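# Scoop dry food from a pouch with the right gripper

## Task

Use the scoop already held in the right gripper to take dry food out of the pouch. At the end the right gripper must hold the scoop up and level above the table, well away from both the pouch and the table surface, not touching any bowl, with the scoop more than half full of food that has settled and is not moving. The pouch must end standing upright with all remaining food inside it. Food trapped between a gripper's two fingers (only food between them) must not count toward the scoop's contents; if more than a stray piece or two is caught that way, the attempt fails. Keep spilled food to a minimum (food that leaves the table is just spill, not a dropped object). Apart from the scoop being held, nothing may count as done if only the robot is keeping it in place. Once the scene has settled after you finish, neither arm nor hand may be touching any movable object other than the scoop, the pouch, or any part of the pouch's film.

## Robot and tools

Robot: two arms, left_arm and right_arm, each ending in a two-finger gripper. The right gripper starts holding the scoop. Names do not refer to image sides.

Frame: one shared scene frame for both arms. Origin sits on the table top midway between the arms; +x runs out across the table, +z is up, and left_arm sits toward +y. Positions are metres; orientations are unit quaternions written w first (qw, qx, qy, qz). On a gripper, the fingers extend along its own +z and close along its own y. The reported end_effector_position is the spot between the finger pads, roughly 1 cm short of the tips. Printed hand positions can be slightly wrong, more so at long reach.

Row layout: every command row is 16 numbers, always both arms even if one is idle: left x, y, z, qw, qx, qy, qz, opening, then right x, y, z, qw, qx, qy, qz, opening. x, y, z, and the quaternion are an absolute target pose for that gripper in the scene frame (not an offset). Opening runs -1 (closed) to +1 (fully open, 0.094 m). To keep an arm still, resend exactly the pose from the last result before it stopped, plus the opening it should keep. To hold a fixed orientation, reuse your own commanded quaternion rather than the drifted reported one.

execute_actions(actions): a list of up to 15 actions; each action is a list of up to 15 rows, one row per 1/30 s step; if fewer than 15 rows, the last row is repeated to fill the action. An empty list only returns state and images. A target more than 0.6 m from the gripper's current position along any of its own axes gets the action refused for both arms; if the first action fails this against the last reported state, or any action is malformed, nothing runs.

move(target, speed, blocking): target is one 16-number row as above (absolute poses). Each gripper travels a straight line toward its pose, both finishing together, lasting 0.5 to 10 s (cut off at 10 s). speed is the path top speed in m/s, 0.002 to 0.5, default 0.25; turning is capped at twice that in rad/s. Openings are applied at the start. Grippers lag, can wander off the line, and may exceed speed near full arm extension; they do not avoid obstacles or each other. Faster contact hits harder, and aiming further past a contact presses harder. blocking=false returns after 0.5 s while motion continues; then use wait or stop before issuing new rows or moves. Result adds a 'move:' line: done, off_target, moving, held (a check blocked the last step) or fault, plus limits (paced = pose clipped; held = some steps blocked, after which the arm may jump fast), and each gripper's distance to its pose.

wait(seconds): 0 to 10 s, arms keep their last command; returns early if a running move ends. stop(): brakes the running move (needs room; fingers keep moving). zoom_image(camera, region): region [x0, y0, x1, y1] in pixels, at most 504x504, of cam_head_left, cam_head_right, cam_high, cam_left_wrist or cam_right_wrist (all 504x504). finished_scene(scene): ends the scene (number 1 or 2) irreversibly; the goal must hold afterwards.

Controller behaviour: each step the command is clipped to within 70 mm and 16 degrees of the measured pose, then damped IK is used, favouring position over orientation. After an action an arm continues only to its last clipped pose, so long moves need follow-up commands. 'Hand target' lines show what the controller is now driving toward. Joint friction can leave a gripper up to about 31 mm short, and tiny commands may not move it. 'pose unreachable' means a clearance check altered or blocked that arm's command. Elbows stop just before straight. Joint ranges (rad): waist -2.618 to 3.054, shoulder 0.000 to 3.142, elbow 0.000 to 3.142, wrist pitch -1.571 to 1.571, wrist yaw -1.571 to 1.571, wrist roll -2.094 to 2.094.

Gripping: grip_measured is the finger opening on the same -1..1 scale (last Joint positions value is metres); each gripper may read off by about 1 mm. To hold the scoop firmly, command about 0.03 below grip_measured; smaller gaps grip lighter. Pad force tops out near 50 to 62 N; very thin parts get less.

Torques and heat: torque readings are total drive output with offsets and noise, nonzero in free air. Holding loads heats motors; MOTOR HOT appears at 75 °C, 90 °C halts that arm for 10 s, 100 °C makes the arm drop. FAULT lines report any stop.

Avoid: knocking rigid objects off the table, arms colliding or pressing each other, drops, slams, hard pushes, tipping the pouch, spilling food, and food wedged between fingers. Objects may occasionally get nudged by outside disturbances. The simulation keeps running while you think, with the robot holding its last command. Before finishing, make sure no arm touches anything movable except the scoop, pouch, or film, and that the scoop is level, clear, and still.

Each tool is called after "Request:" by a JSON object that holds its "api" and its "payload", one argument or row to a line.

## Session

Request:
{"api": "execute_actions", "payload": {
  "actions": []
}}

Scene clock: 0.00 s.
left_arm: end_effector_position=(+0.3459, +0.3090, +0.4099) grip_measured=+1.000 end_effector_quat_wxyz=(+0.713, -0.025, +0.700, +0.027) | right_arm: end_effector_position=(+0.2790, -0.1656, +0.2817) grip_measured=-0.581 end_effector_quat_wxyz=(+0.774, -0.150, +0.584, +0.192)
Joint positions: left_arm=[ 0.007  1.035  1.055 -0.002  0.003  0.002  0.094] | right_arm=[ 0.654  0.972  0.25   0.997 -0.016 -0.004  0.02 ]
Joint velocities: left_arm=[ 0.017 -0.007 -0.017 -0.037 -0.037  0.022  0.   ] | right_arm=[-0.002 -0.017 -0.007 -0.022 -0.007 -0.022  0.   ]
Joint torques (N m, as the arm reports them, + toward a larger angle): no reading
Motor temperatures (°C, as the motors report them): left_arm=[22 22 22 22 21 23] | right_arm=[25 25 25 24 22 22]
Hand target (left_arm): +0.346, +0.309, +0.410; +0.713, -0.025, +0.700, +0.027
Hand target (right_arm): +0.279, -0.166, +0.282; +0.774, -0.150, +0.584, +0.192

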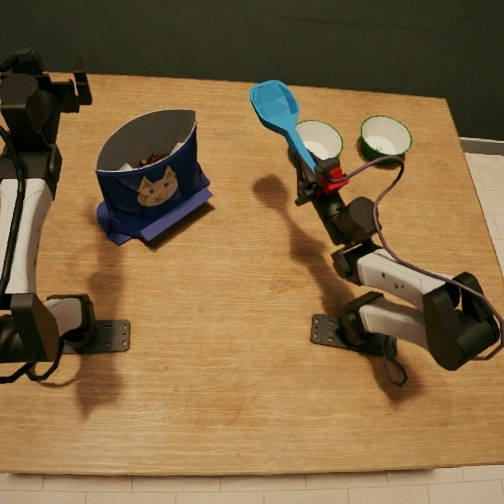

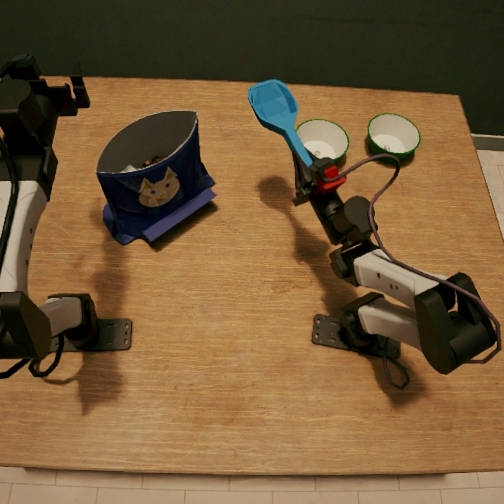

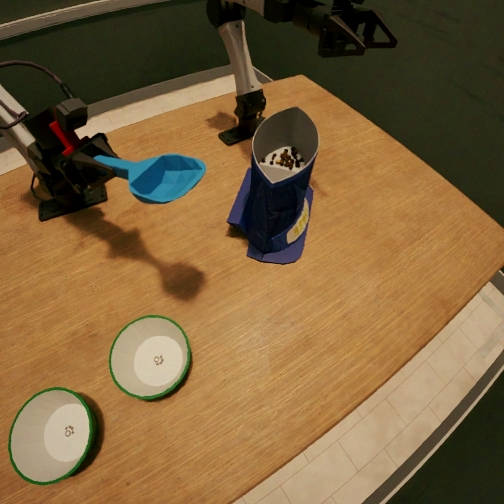

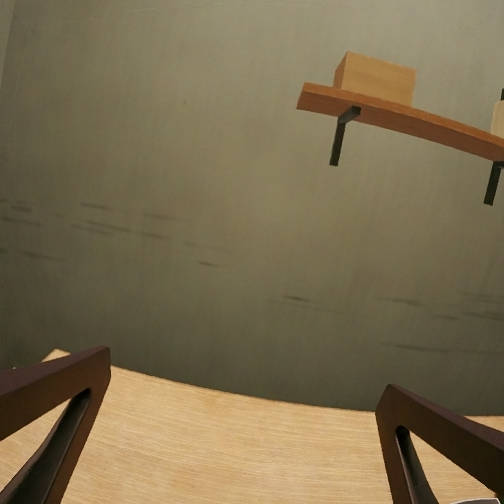

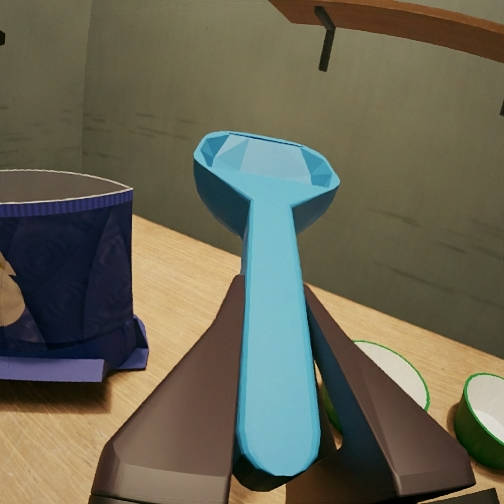

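Request:
{"api": "move", "payload": {
  "target": [0.2,0.18,0.4,0.17,0,0.985,0,1,0.279,-0.166,0.282,0.774,-0.15,0.584,0.192,-0.63]
}}

Request:
{"api": "zoom_image", "payload": {
  "camera": "cam_high",
  "region": [60,60,360,300]
}}

Scene clock: 12.53 s.
left_arm: end_effector_position=(+0.2067, +0.1796, +0.4041) grip_measured=+1.000 end_effector_quat_wxyz=(+0.371, +0.018, +0.924, -0.090) | right_arm: end_effector_position=(+0.2790, -0.1656, +0.2817) grip_measured=-0.581 end_effector_quat_wxyz=(+0.774, -0.150, +0.584, +0.192)
Joint positions: left_arm=[-0.611  1.297  2.052 -1.562 -0.201 -0.424  0.094] | right_arm=[ 0.654  0.972  0.25   0.997 -0.016 -0.004  0.02 ]
Joint velocities: left_arm=[-0.002  0.032  0.002  0.037  0.066 -0.022  0.   ] | right_arm=[-0.012 -0.017 -0.002  0.037  0.022 -0.037  0.   ]
Joint torques (N m, as the arm reports them, + toward a larger angle): left_arm=[-0.22 -4.    3.49  1.85 -0.06 -0.11] | right_arm=[-0.12 -2.42  8.71  1.86 -0.05  0.03]
Motor temperatures (°C, as the motors report them): left_arm=[22 22 24 26 21 23] | right_arm=[25 25 27 28 22 22]
Hand target (left_arm): +0.201, +0.181, +0.398; +0.360, +0.017, +0.928, -0.091
Hand target (right_arm): +0.279, -0.166, +0.282; +0.774, -0.150, +0.584, +0.192
Off the commanded pose (left_arm): 0.008 m, 26 deg; orientation clipped at the last step of the last action.
Off the commanded pose (right_arm): 0.001 m, 0 deg.
joint sent to its limit (left arm) — the command would take joint 4 (wrist pitch) past its lower limit, so that joint was sent only as far as its limit.
move: off_target (left_arm); limits=paced

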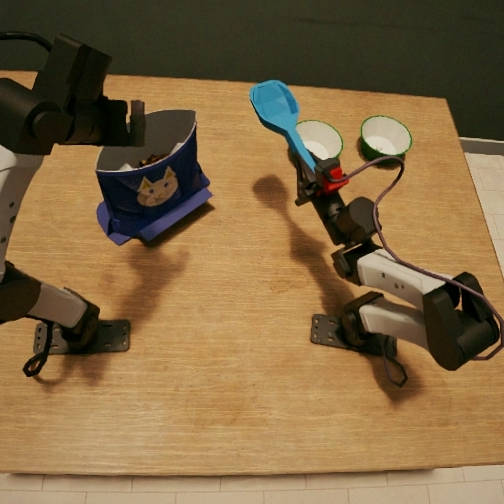

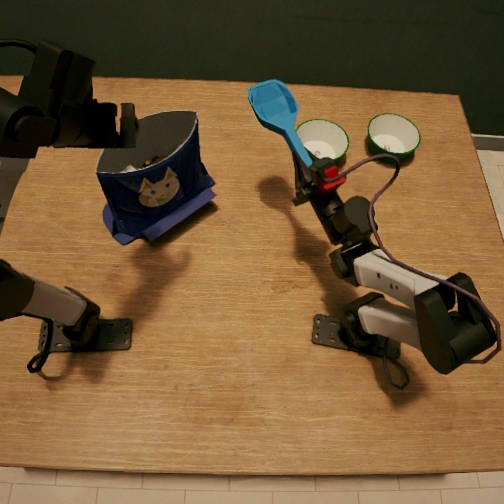

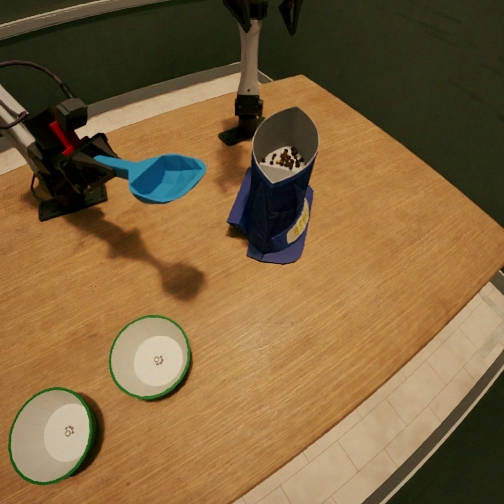

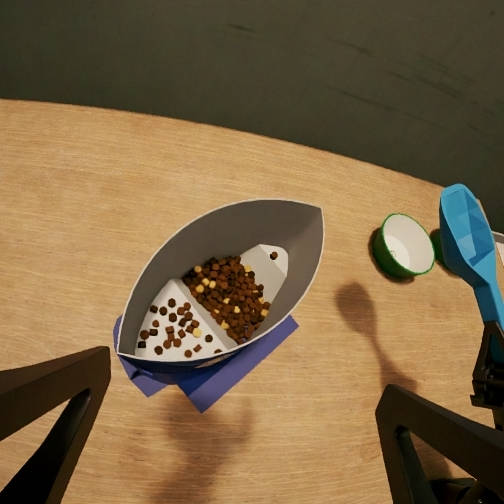

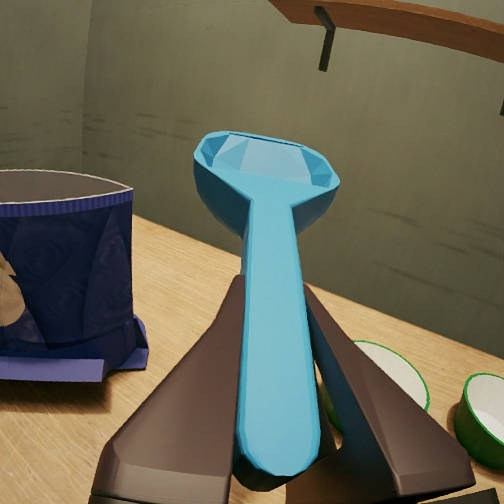

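Region (60, 60, 360, 300) of cam_high's 504x504 image, scaled by 1.680, with more detail than that image has; it fills the top 403 rows of this view, and the rest is white.

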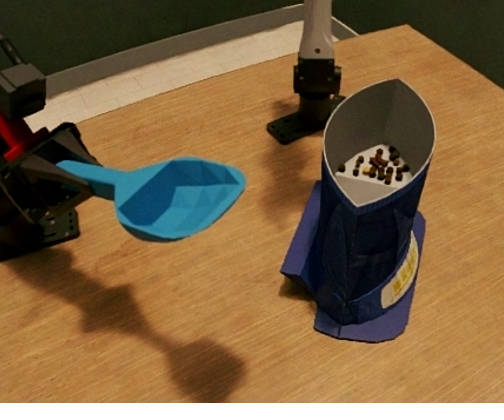

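Request:
{"api": "move", "payload": {
  "target": [0.2,0.42,0.35,0.6,0,0.8,0,1,0.22,0.03,0.37,0.375,-0.419,0.804,0.195,-0.63]
}}

Scene clock: 24.33 s.
left_arm: end_effector_position=(+0.1999, +0.4106, +0.3591) grip_measured=+1.000 end_effector_quat_wxyz=(+0.603, +0.011, +0.798, +0.014) | right_arm: end_effector_position=(+0.2210, +0.0210, +0.3740) grip_measured=-0.581 end_effector_quat_wxyz=(+0.383, -0.410, +0.803, +0.200)
Joint positions: left_arm=[ 1.047  0.917  1.184 -0.832  1.035  0.535  0.094] | right_arm=[ 1.151  1.572  1.971 -1.076  0.017  0.022  0.02 ]
Joint velocities: left_arm=[-0.002  0.002 -0.007  0.066 -0.037 -0.022  0.   ] | right_arm=[-0.002 -0.002  0.002  0.022  0.007  0.007 -0.001]
Joint torques (N m, as the arm reports them, + toward a larger angle): left_arm=[ 0.35 -0.35  5.21  2.05  0.4  -0.05] | right_arm=[ 0.77 -5.7   9.23  1.73 -0.14  0.08]
Motor temperatures (°C, as the motors report them): left_arm=[22 23 24 26 21 23] | right_arm=[25 25 29 30 22 22]
Hand target (left_arm): +0.201, +0.415, +0.351; +0.600, +0.004, +0.800, +0.005
Hand target (right_arm): +0.218, +0.027, +0.370; +0.373, -0.415, +0.804, +0.203
Off the commanded pose (left_arm): 0.013 m, 2 deg.
Off the commanded pose (right_arm): 0.010 m, 2 deg.
move: off_target (left_arm)

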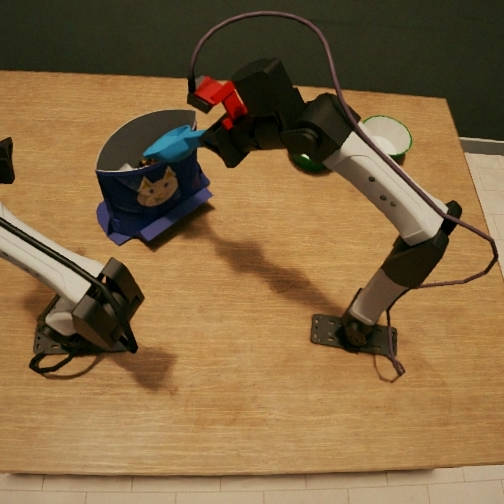

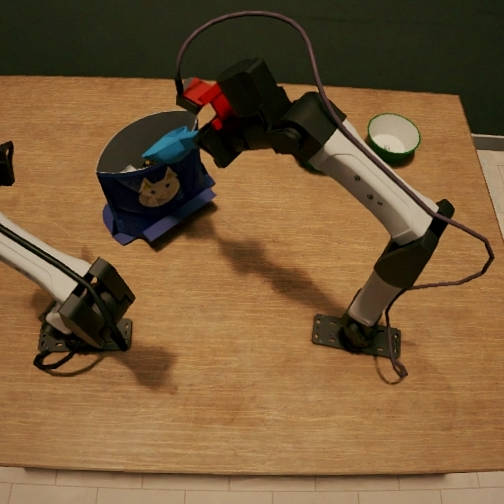

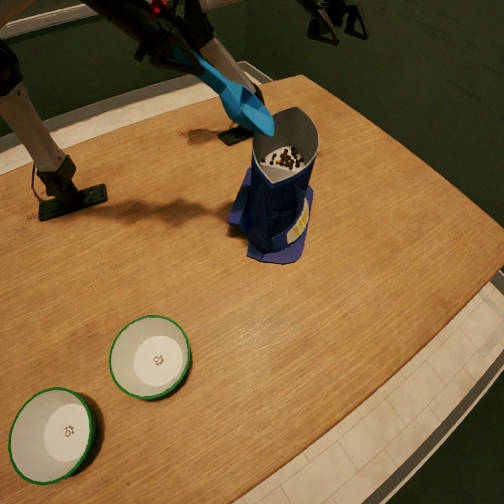

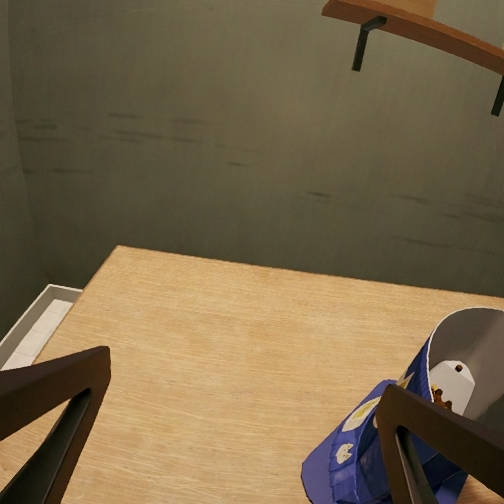

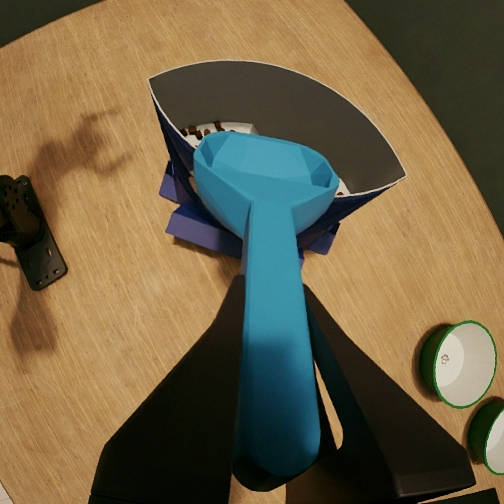

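Request:
{"api": "move", "payload": {
  "target": [0.17,0.33,0.15,0.594,0.293,0.708,-0.246,0.6,0.17,-0.1,0.36,0.5,-0.38,0.73,0.26,-0.63]
}}

Scene clock: 31.27 s.
left_arm: end_effector_position=(+0.1735, +0.3358, +0.1567) grip_measured=+0.603 end_effector_quat_wxyz=(+0.555, +0.237, +0.775, -0.186) | right_arm: end_effector_position=(+0.1683, -0.0977, +0.3555) grip_measured=-0.581 end_effector_quat_wxyz=(+0.490, -0.384, +0.740, +0.254)
Joint positions: left_arm=[ 1.072  1.373  0.737 -1.45   1.202  2.09   0.075] | right_arm=[ 0.973  0.872  1.202 -0.735 -0.147 -0.063  0.02 ]
Joint velocities: left_arm=[-0.017  0.002  0.002  0.022 -0.037  0.022 -0.001] | right_arm=[ 0.002  0.007  0.002 -0.037 -0.066 -0.051  0.   ]
Joint torques (N m, as the arm reports them, + toward a larger angle): left_arm=[-1.13 -2.31  4.45 -0.62  0.37 -0.01] | right_arm=[-0.84 -2.68  7.    2.28 -0.23 -0.02]
Motor temperatures (°C, as the motors report them): left_arm=[22 23 24 26 21 23] | right_arm=[25 26 30 30 22 22]
Hand target (left_arm): +0.173, +0.332, +0.150; +0.548, +0.241, +0.776, -0.197
Hand target (right_arm): +0.168, -0.099, +0.360; +0.503, -0.383, +0.731, +0.259
Off the commanded pose (left_arm): 0.010 m, 13 deg.
Off the commanded pose (right_arm): 0.005 m, 2 deg.
joint sent to its limit (left arm) — the command would take joint 6 (wrist roll) past its upper limit, so that joint was sent only as far as its limit.
move: off_target (left_arm)

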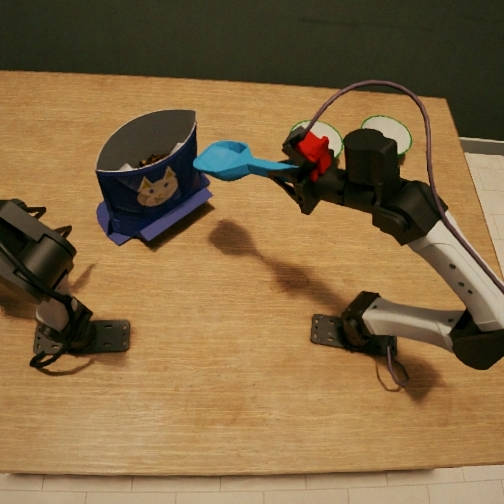

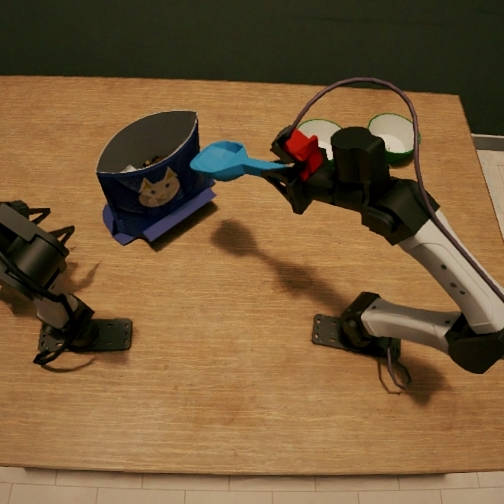

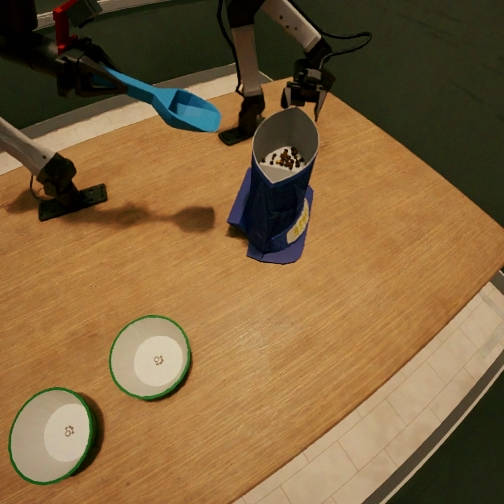

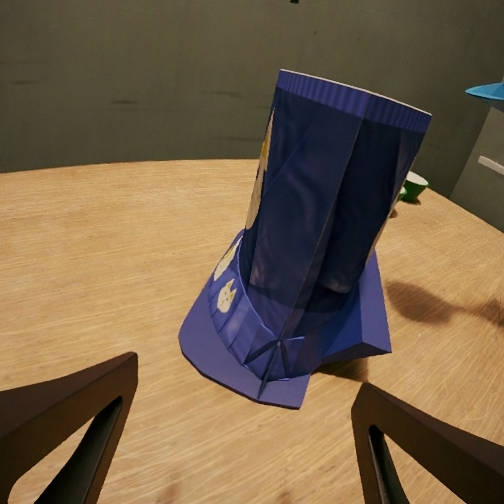

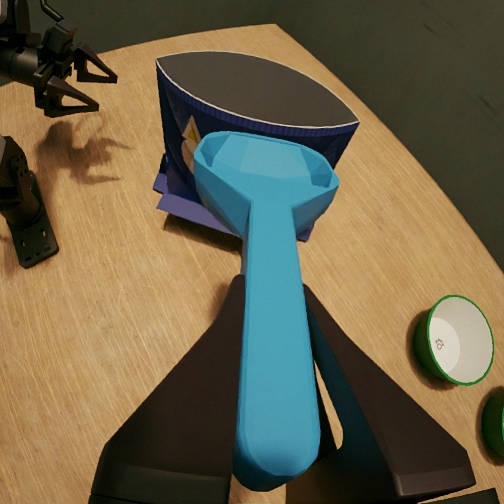

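Request:
{"api": "move", "payload": {
  "target": [0.19,0.29,0.15,0.47,0.296,0.814,-0.171,0.6,0.17,-0.1,0.36,0.5,-0.38,0.73,0.26,-0.63]
}}

Request:
{"api": "move", "payload": {
  "target": [0.24,0.235,0.14,0.47,0.296,0.814,-0.171,0.6,0.17,-0.1,0.36,0.5,-0.38,0.73,0.26,-0.63],
  "speed": 0.1
}}

Scene clock: 40.57 s.
left_arm: end_effector_position=(+0.1928, +0.2937, +0.1560) grip_measured=+0.603 end_effector_quat_wxyz=(+0.477, +0.295, +0.810, -0.172) | right_arm: end_effector_position=(+0.1695, -0.0987, +0.3558) grip_measured=-0.581 end_effector_quat_wxyz=(+0.490, -0.383, +0.740, +0.256)
Joint positions: left_arm=[ 0.733  1.062  0.697 -1.074  1.059  1.422  0.075] | right_arm=[ 0.959  0.872  1.202 -0.734 -0.162 -0.064  0.02 ]
Joint velocities: left_arm=[-0.022 -0.007 -0.002  0.051  0.007 -0.051 -0.   ] | right_arm=[-0.007  0.012  0.017 -0.007 -0.066 -0.007  0.001]
Joint torques (N m, as the arm reports them, + toward a larger angle): left_arm=[-1.25 -3.73  5.02  0.63  0.46 -0.16] | right_arm=[-0.78 -2.52  7.14  2.27 -0.21 -0.02]
Motor temperatures (°C, as the motors report them): left_arm=[22 23 25 25 21 23] | right_arm=[25 26 30 33 22 22]
Hand target (left_arm): +0.190, +0.290, +0.150; +0.471, +0.297, +0.813, -0.173
Hand target (right_arm): +0.170, -0.100, +0.360; +0.501, -0.381, +0.732, +0.260
Off the commanded pose (left_arm): 0.008 m, 1 deg.
Off the commanded pose (right_arm): 0.004 m, 2 deg.
move: done

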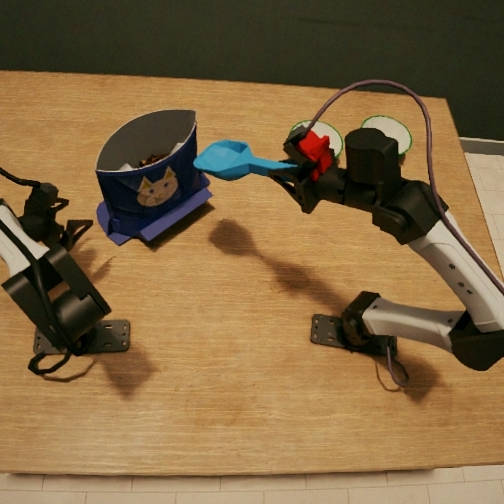

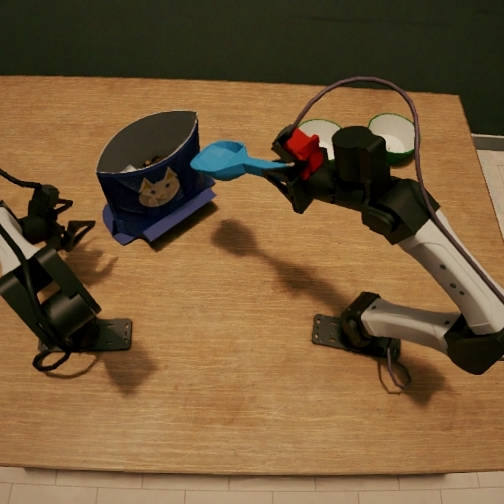

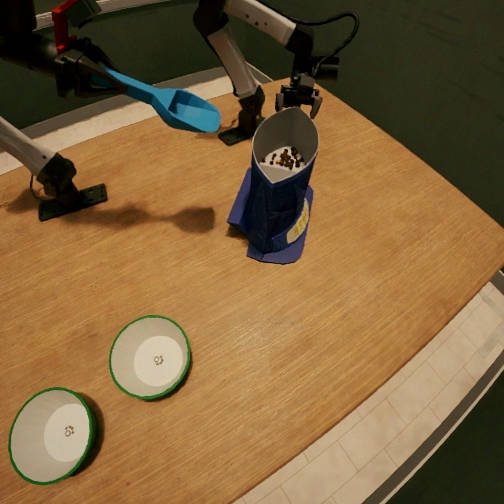

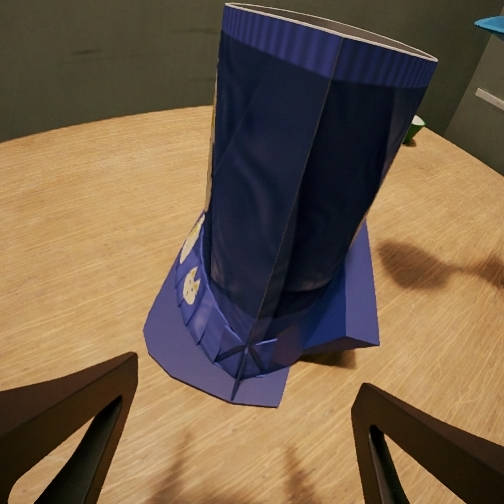

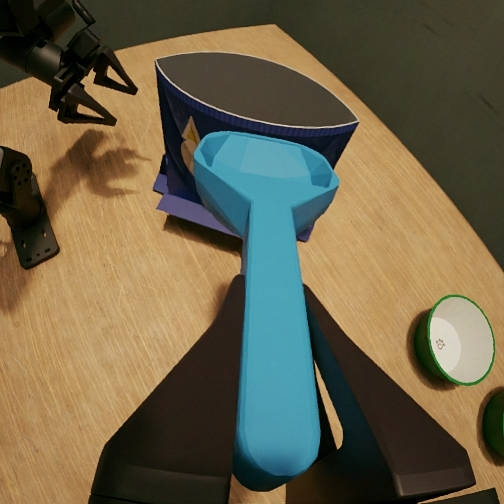

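Scene clock: 42.03 s.
left_arm: end_effector_position=(+0.2439, +0.2381, +0.1458) grip_measured=+0.603 end_effector_quat_wxyz=(+0.473, +0.296, +0.811, -0.174) | right_arm: end_effector_position=(+0.1694, -0.0987, +0.3558) grip_measured=-0.581 end_effector_quat_wxyz=(+0.490, -0.383, +0.740, +0.257)
Joint positions: left_arm=[ 0.26   0.959  0.541 -0.413  0.843  0.685  0.075] | right_arm=[ 0.959  0.872  1.202 -0.734 -0.163 -0.064  0.02 ]
Joint velocities: left_arm=[ 0.007  0.007 -0.007 -0.007 -0.022  0.037 -0.   ] | right_arm=[-0.012 -0.037 -0.007 -0.081  0.007 -0.051 -0.   ]
Joint torques (N m, as the arm reports them, + toward a larger angle): left_arm=[-1.25 -3.65  5.75  1.88  0.23 -0.11] | right_arm=[-0.86 -2.49  7.12  2.27 -0.22 -0.02]
Motor temperatures (°C, as the motors report them): left_arm=[22 23 25 25 21 23] | right_arm=[25 26 30 33 22 22]
Hand target (left_arm): +0.240, +0.236, +0.140; +0.470, +0.296, +0.813, -0.173
Hand target (right_arm): +0.170, -0.100, +0.360; +0.501, -0.381, +0.732, +0.260
Off the commanded pose (left_arm): 0.008 m, 1 deg.
Off the commanded pose (right_arm): 0.004 m, 2 deg.
move: done

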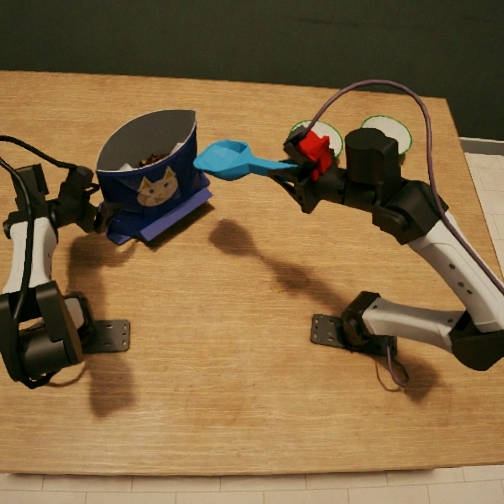

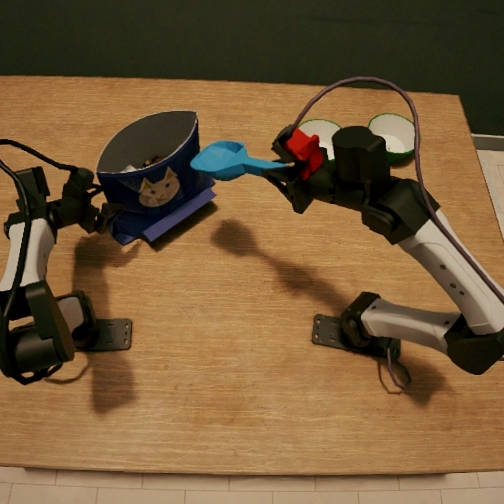

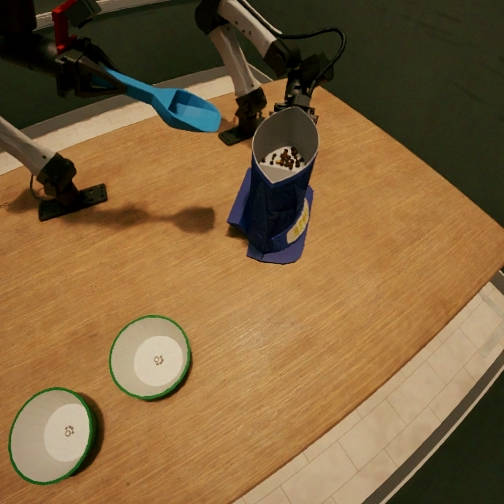

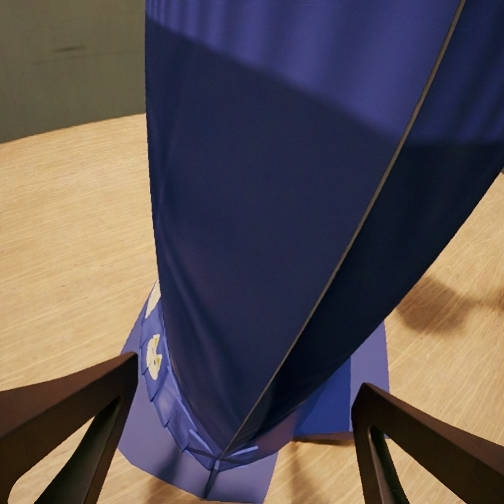

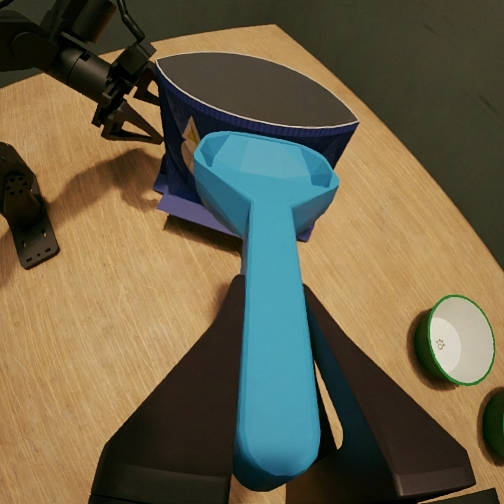

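Request:
{"api": "move", "payload": {
  "target": [0.25,0.215,0.14,0.47,0.296,0.814,-0.171,0.6,0.17,-0.1,0.36,0.5,-0.38,0.73,0.26,-0.63],
  "speed": 0.1
}}

Request:
{"api": "move", "payload": {
  "target": [0.25,0.215,0.14,0.47,0.296,0.814,-0.171,-1,0.17,-0.1,0.36,0.5,-0.38,0.73,0.26,-0.63]
}}

Scene clock: 51.57 s.
left_arm: end_effector_position=(+0.2569, +0.2196, +0.1502) grip_measured=+0.603 end_effector_quat_wxyz=(+0.481, +0.297, +0.808, -0.167) | right_arm: end_effector_position=(+0.1694, -0.0987, +0.3558) grip_measured=-0.581 end_effector_quat_wxyz=(+0.490, -0.383, +0.740, +0.257)
Joint positions: left_arm=[ 0.13   0.959  0.527 -0.284  0.745  0.55   0.075] | right_arm=[ 0.959  0.872  1.202 -0.734 -0.163 -0.064  0.02 ]
Joint velocities: left_arm=[-0.012  0.007  0.007  0.022  0.051 -0.037  0.   ] | right_arm=[-0.022  0.012 -0.002 -0.037 -0.051  0.066 -0.001]
Joint torques (N m, as the arm reports them, + toward a larger angle): left_arm=[-1.59 -3.48  5.38  1.97  0.16 -0.09] | right_arm=[-0.8  -2.5   7.15  2.27 -0.21 -0.02]
Motor temperatures (°C, as the motors report them): left_arm=[22 23 25 26 21 23] | right_arm=[25 26 30 34 22 22]
Hand target (left_arm): +0.250, +0.215, +0.140; +0.470, +0.296, +0.814, -0.172
Hand target (right_arm): +0.170, -0.100, +0.360; +0.501, -0.381, +0.732, +0.260
Off the commanded pose (left_arm): 0.013 m, 1 deg.
Off the commanded pose (right_arm): 0.004 m, 2 deg.
move: off_target (left_arm)

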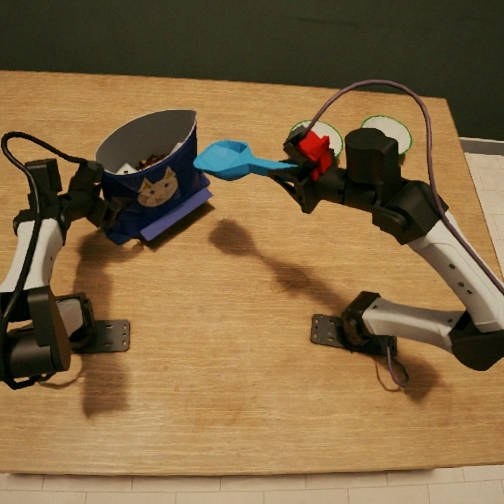

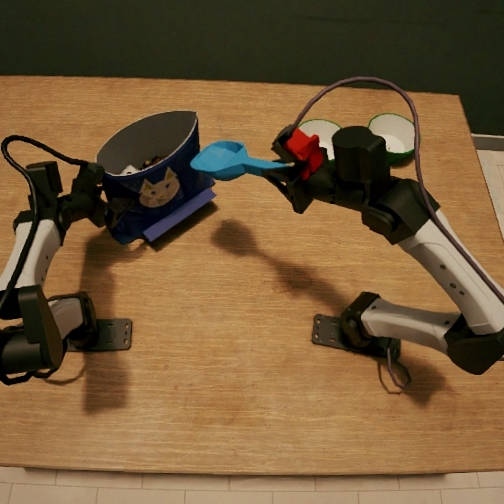

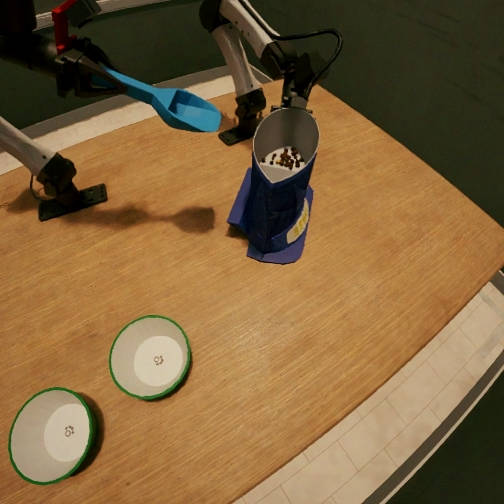

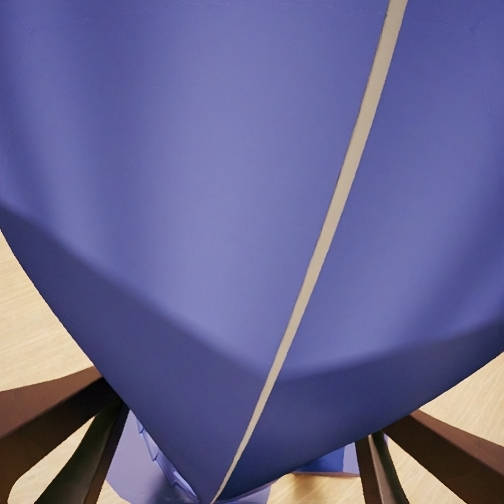

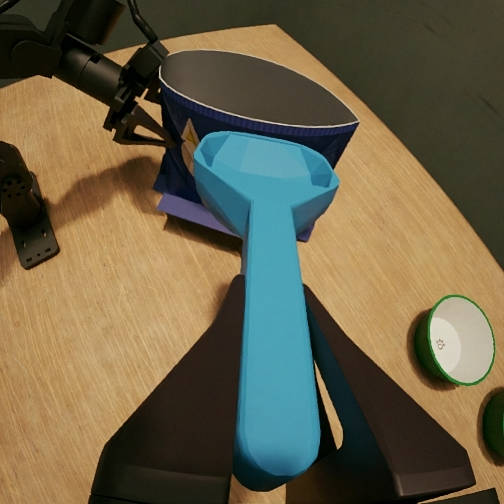

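Scene clock: 52.27 s.
left_arm: end_effector_position=(+0.2608, +0.2200, +0.1615) grip_measured=-0.945 end_effector_quat_wxyz=(+0.499, +0.304, +0.796, -0.157) | right_arm: end_effector_position=(+0.1694, -0.0987, +0.3558) grip_measured=-0.581 end_effector_quat_wxyz=(+0.490, -0.383, +0.740, +0.257)
Joint positions: left_arm=[ 0.131  0.944  0.535 -0.257  0.749  0.55   0.003] | right_arm=[ 0.959  0.872  1.202 -0.734 -0.163 -0.064  0.02 ]
Joint velocities: left_arm=[ 0.002 -0.002  0.017 -0.007  0.007 -0.022 -0.001] | right_arm=[-0.007 -0.022 -0.007 -0.007 -0.051 -0.022  0.   ]
Joint torques (N m, as the arm reports them, + toward a larger angle): left_arm=[-1.79 -2.63  4.89  1.67  0.07 -0.13] | right_arm=[-0.84 -2.51  7.16  2.27 -0.21 -0.02]
Motor temperatures (°C, as the motors report them): left_arm=[22 23 25 26 21 23] | right_arm=[25 26 30 35 22 22]
Hand target (left_arm): +0.250, +0.215, +0.140; +0.470, +0.296, +0.814, -0.171
Hand target (right_arm): +0.170, -0.100, +0.360; +0.501, -0.381, +0.732, +0.260
Off the commanded pose (left_arm): 0.025 m, 4 deg.
Off the commanded pose (right_arm): 0.004 m, 2 deg.
move: off_target (left_arm)

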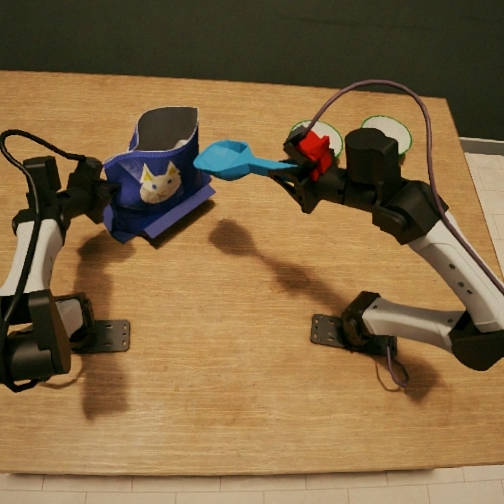

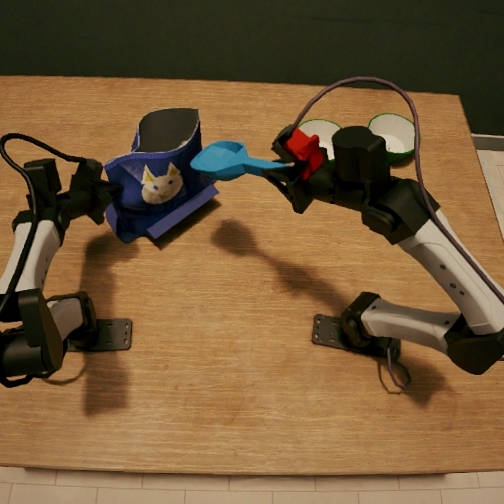

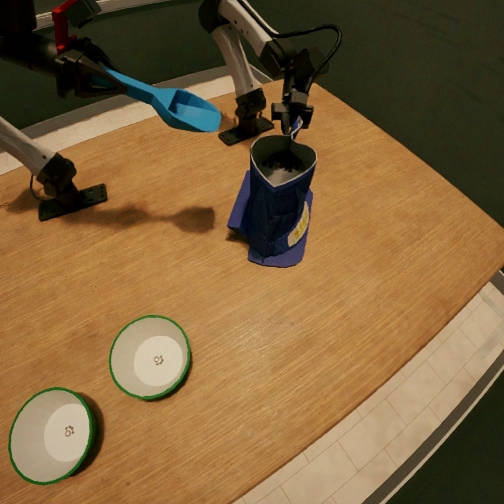

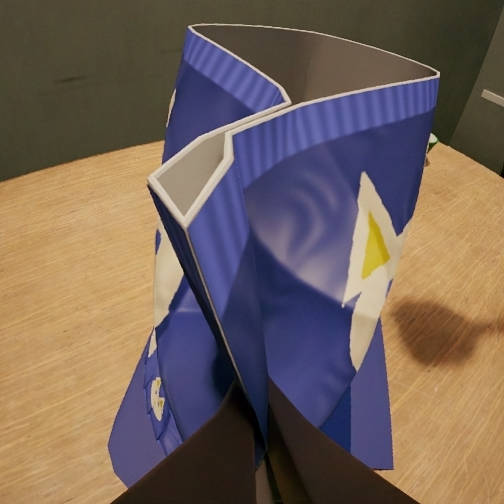

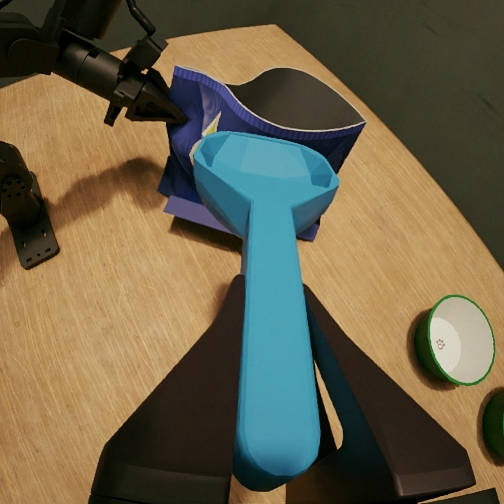

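Request:
{"api": "move", "payload": {
  "target": [0.23,0.25,0.16,0.47,0.296,0.814,-0.171,0.8,0.26,0.07,0.38,0.375,-0.419,0.804,0.195,-0.63]
}}

Request:
{"api": "move", "payload": {
  "target": [0.23,0.25,0.16,0.47,0.296,0.814,-0.171,0.8,0.26,0.07,0.3,0.3,-0.435,0.834,0.158,-0.63],
  "speed": 0.1
}}

Scene clock: 59.00 s.
left_arm: end_effector_position=(+0.2297, +0.2476, +0.1515) grip_measured=+0.797 end_effector_quat_wxyz=(+0.462, +0.295, +0.818, -0.176) | right_arm: end_effector_position=(+0.2611, +0.0628, +0.3881) grip_measured=-0.581 end_effector_quat_wxyz=(+0.382, -0.415, +0.800, +0.203)
Joint positions: left_arm=[ 0.338  0.938  0.589 -0.585  0.882  0.79   0.084] | right_arm=[ 1.117  1.878  2.415 -1.212 -0.021 -0.007  0.02 ]
Joint velocities: left_arm=[-0.017 -0.007  0.002  0.022 -0.007  0.007 -0.   ] | right_arm=[-0.027 -0.002  0.012  0.051 -0.051 -0.037  0.   ]
Joint torques (N m, as the arm reports them, + toward a larger angle): left_arm=[ 0.49 -3.2   8.66  1.45  0.53 -0.02] | right_arm=[ 0.86 -7.71  8.62  1.72  0.09  0.06]
Motor temperatures (°C, as the motors report them): left_arm=[22 23 26 26 21 23] | right_arm=[25 26 31 35 22 22]
Hand target (left_arm): +0.230, +0.249, +0.160; +0.470, +0.296, +0.814, -0.170
Hand target (right_arm): +0.262, +0.068, +0.380; +0.374, -0.417, +0.805, +0.197
Off the commanded pose (left_arm): 0.009 m, 1 deg.
Off the commanded pose (right_arm): 0.011 m, 1 deg.
move: off_target (right_arm)

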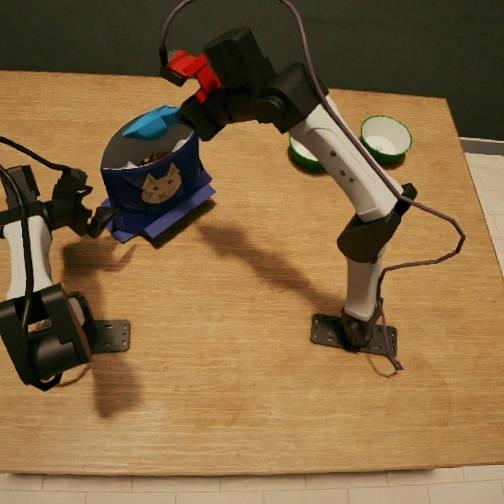

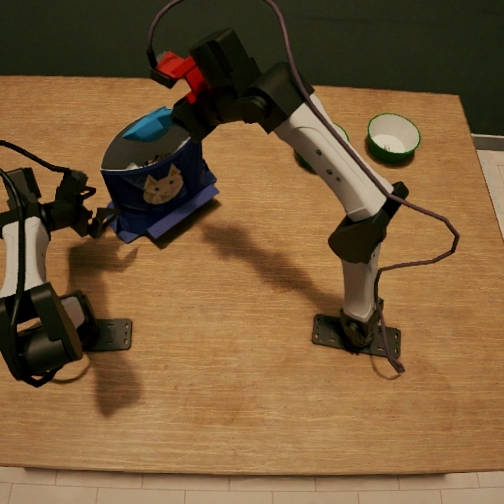

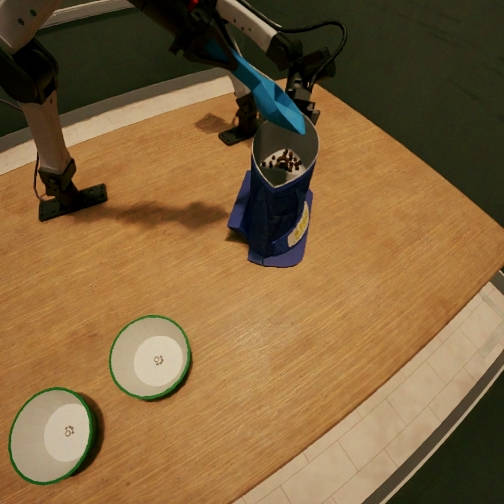

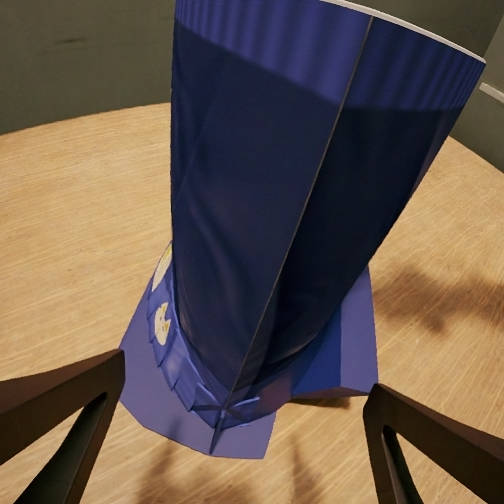

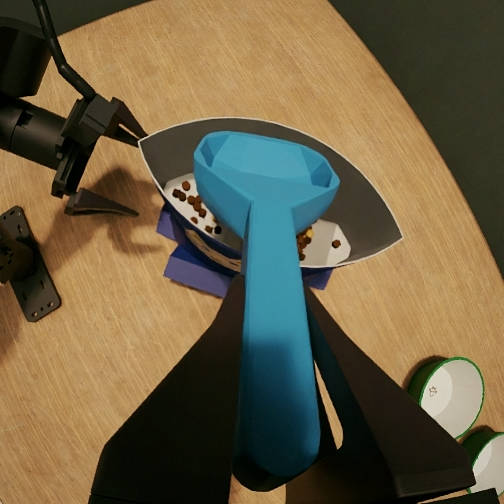

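Scene clock: 60.30 s.
left_arm: end_effector_position=(+0.2294, +0.2471, +0.1515) grip_measured=+0.797 end_effector_quat_wxyz=(+0.462, +0.296, +0.817, -0.177) | right_arm: end_effector_position=(+0.2675, +0.0689, +0.3160) grip_measured=-0.581 end_effector_quat_wxyz=(+0.320, -0.427, +0.829, +0.168)
Joint positions: left_arm=[ 0.338  0.938  0.589 -0.588  0.884  0.793  0.084] | right_arm=[ 1.117  1.878  2.191 -1.143 -0.011 -0.005  0.02 ]
Joint velocities: left_arm=[-0.007 -0.012  0.002  0.051 -0.066 -0.022 -0.   ] | right_arm=[ 0.007 -0.007 -0.002  0.007 -0.022 -0.037  0.001]
Joint torques (N m, as the arm reports them, + toward a larger angle): left_arm=[ 0.61 -3.03  8.87  1.44  0.46 -0.07] | right_arm=[ 1.32 -9.57  6.36  1.47  0.02  0.06]
Motor temperatures (°C, as the motors report them): left_arm=[22 23 26 26 21 23] | right_arm=[25 26 31 35 22 22]
Hand target (left_arm): +0.230, +0.250, +0.160; +0.470, +0.296, +0.814, -0.171
Hand target (right_arm): +0.261, +0.071, +0.301; +0.300, -0.434, +0.835, +0.159
Off the commanded pose (left_arm): 0.009 m, 1 deg.
Off the commanded pose (right_arm): 0.018 m, 3 deg.
move: off_target (right_arm)

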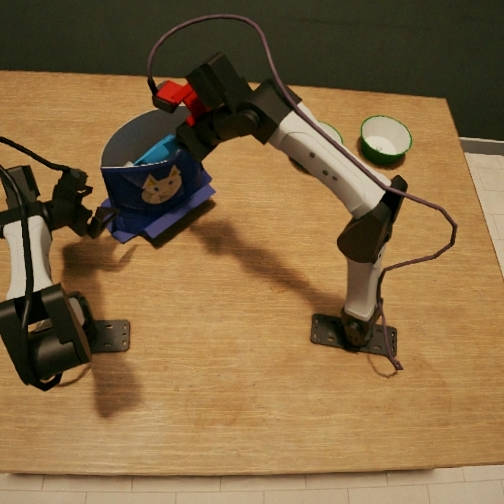

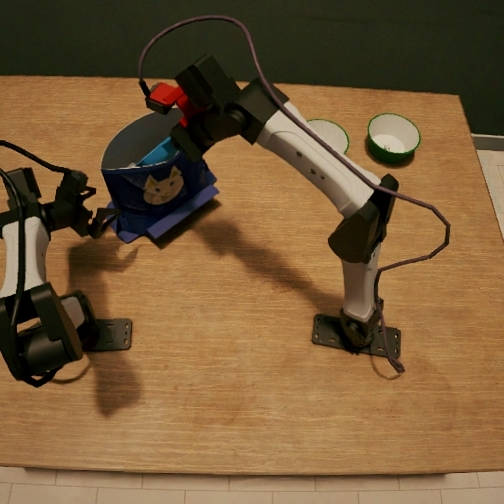

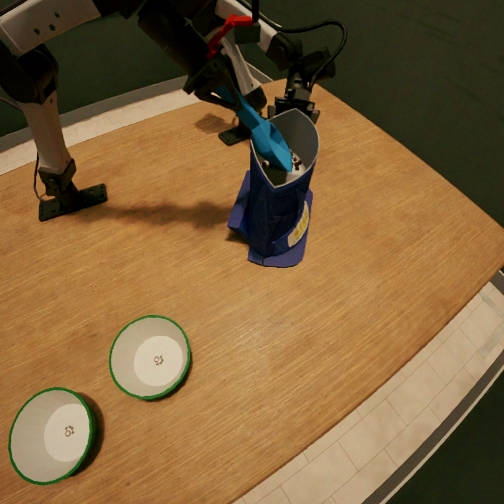

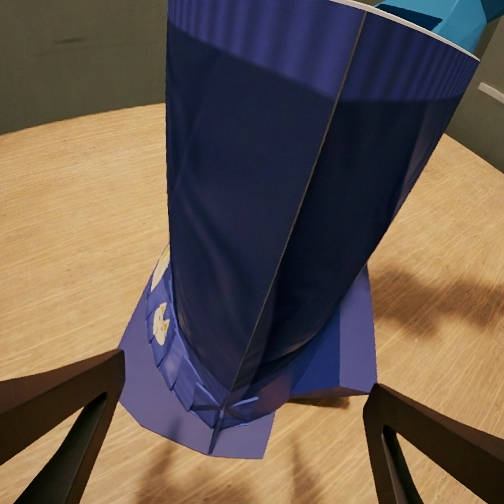

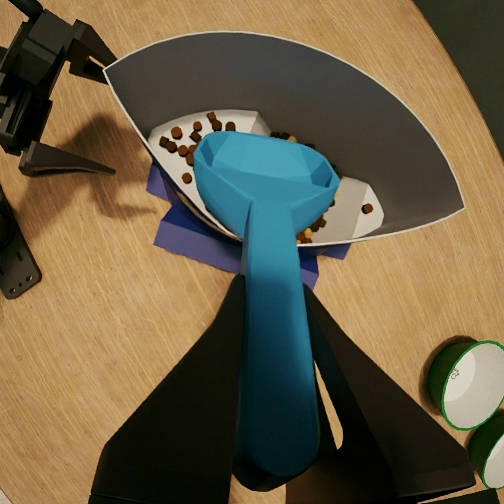

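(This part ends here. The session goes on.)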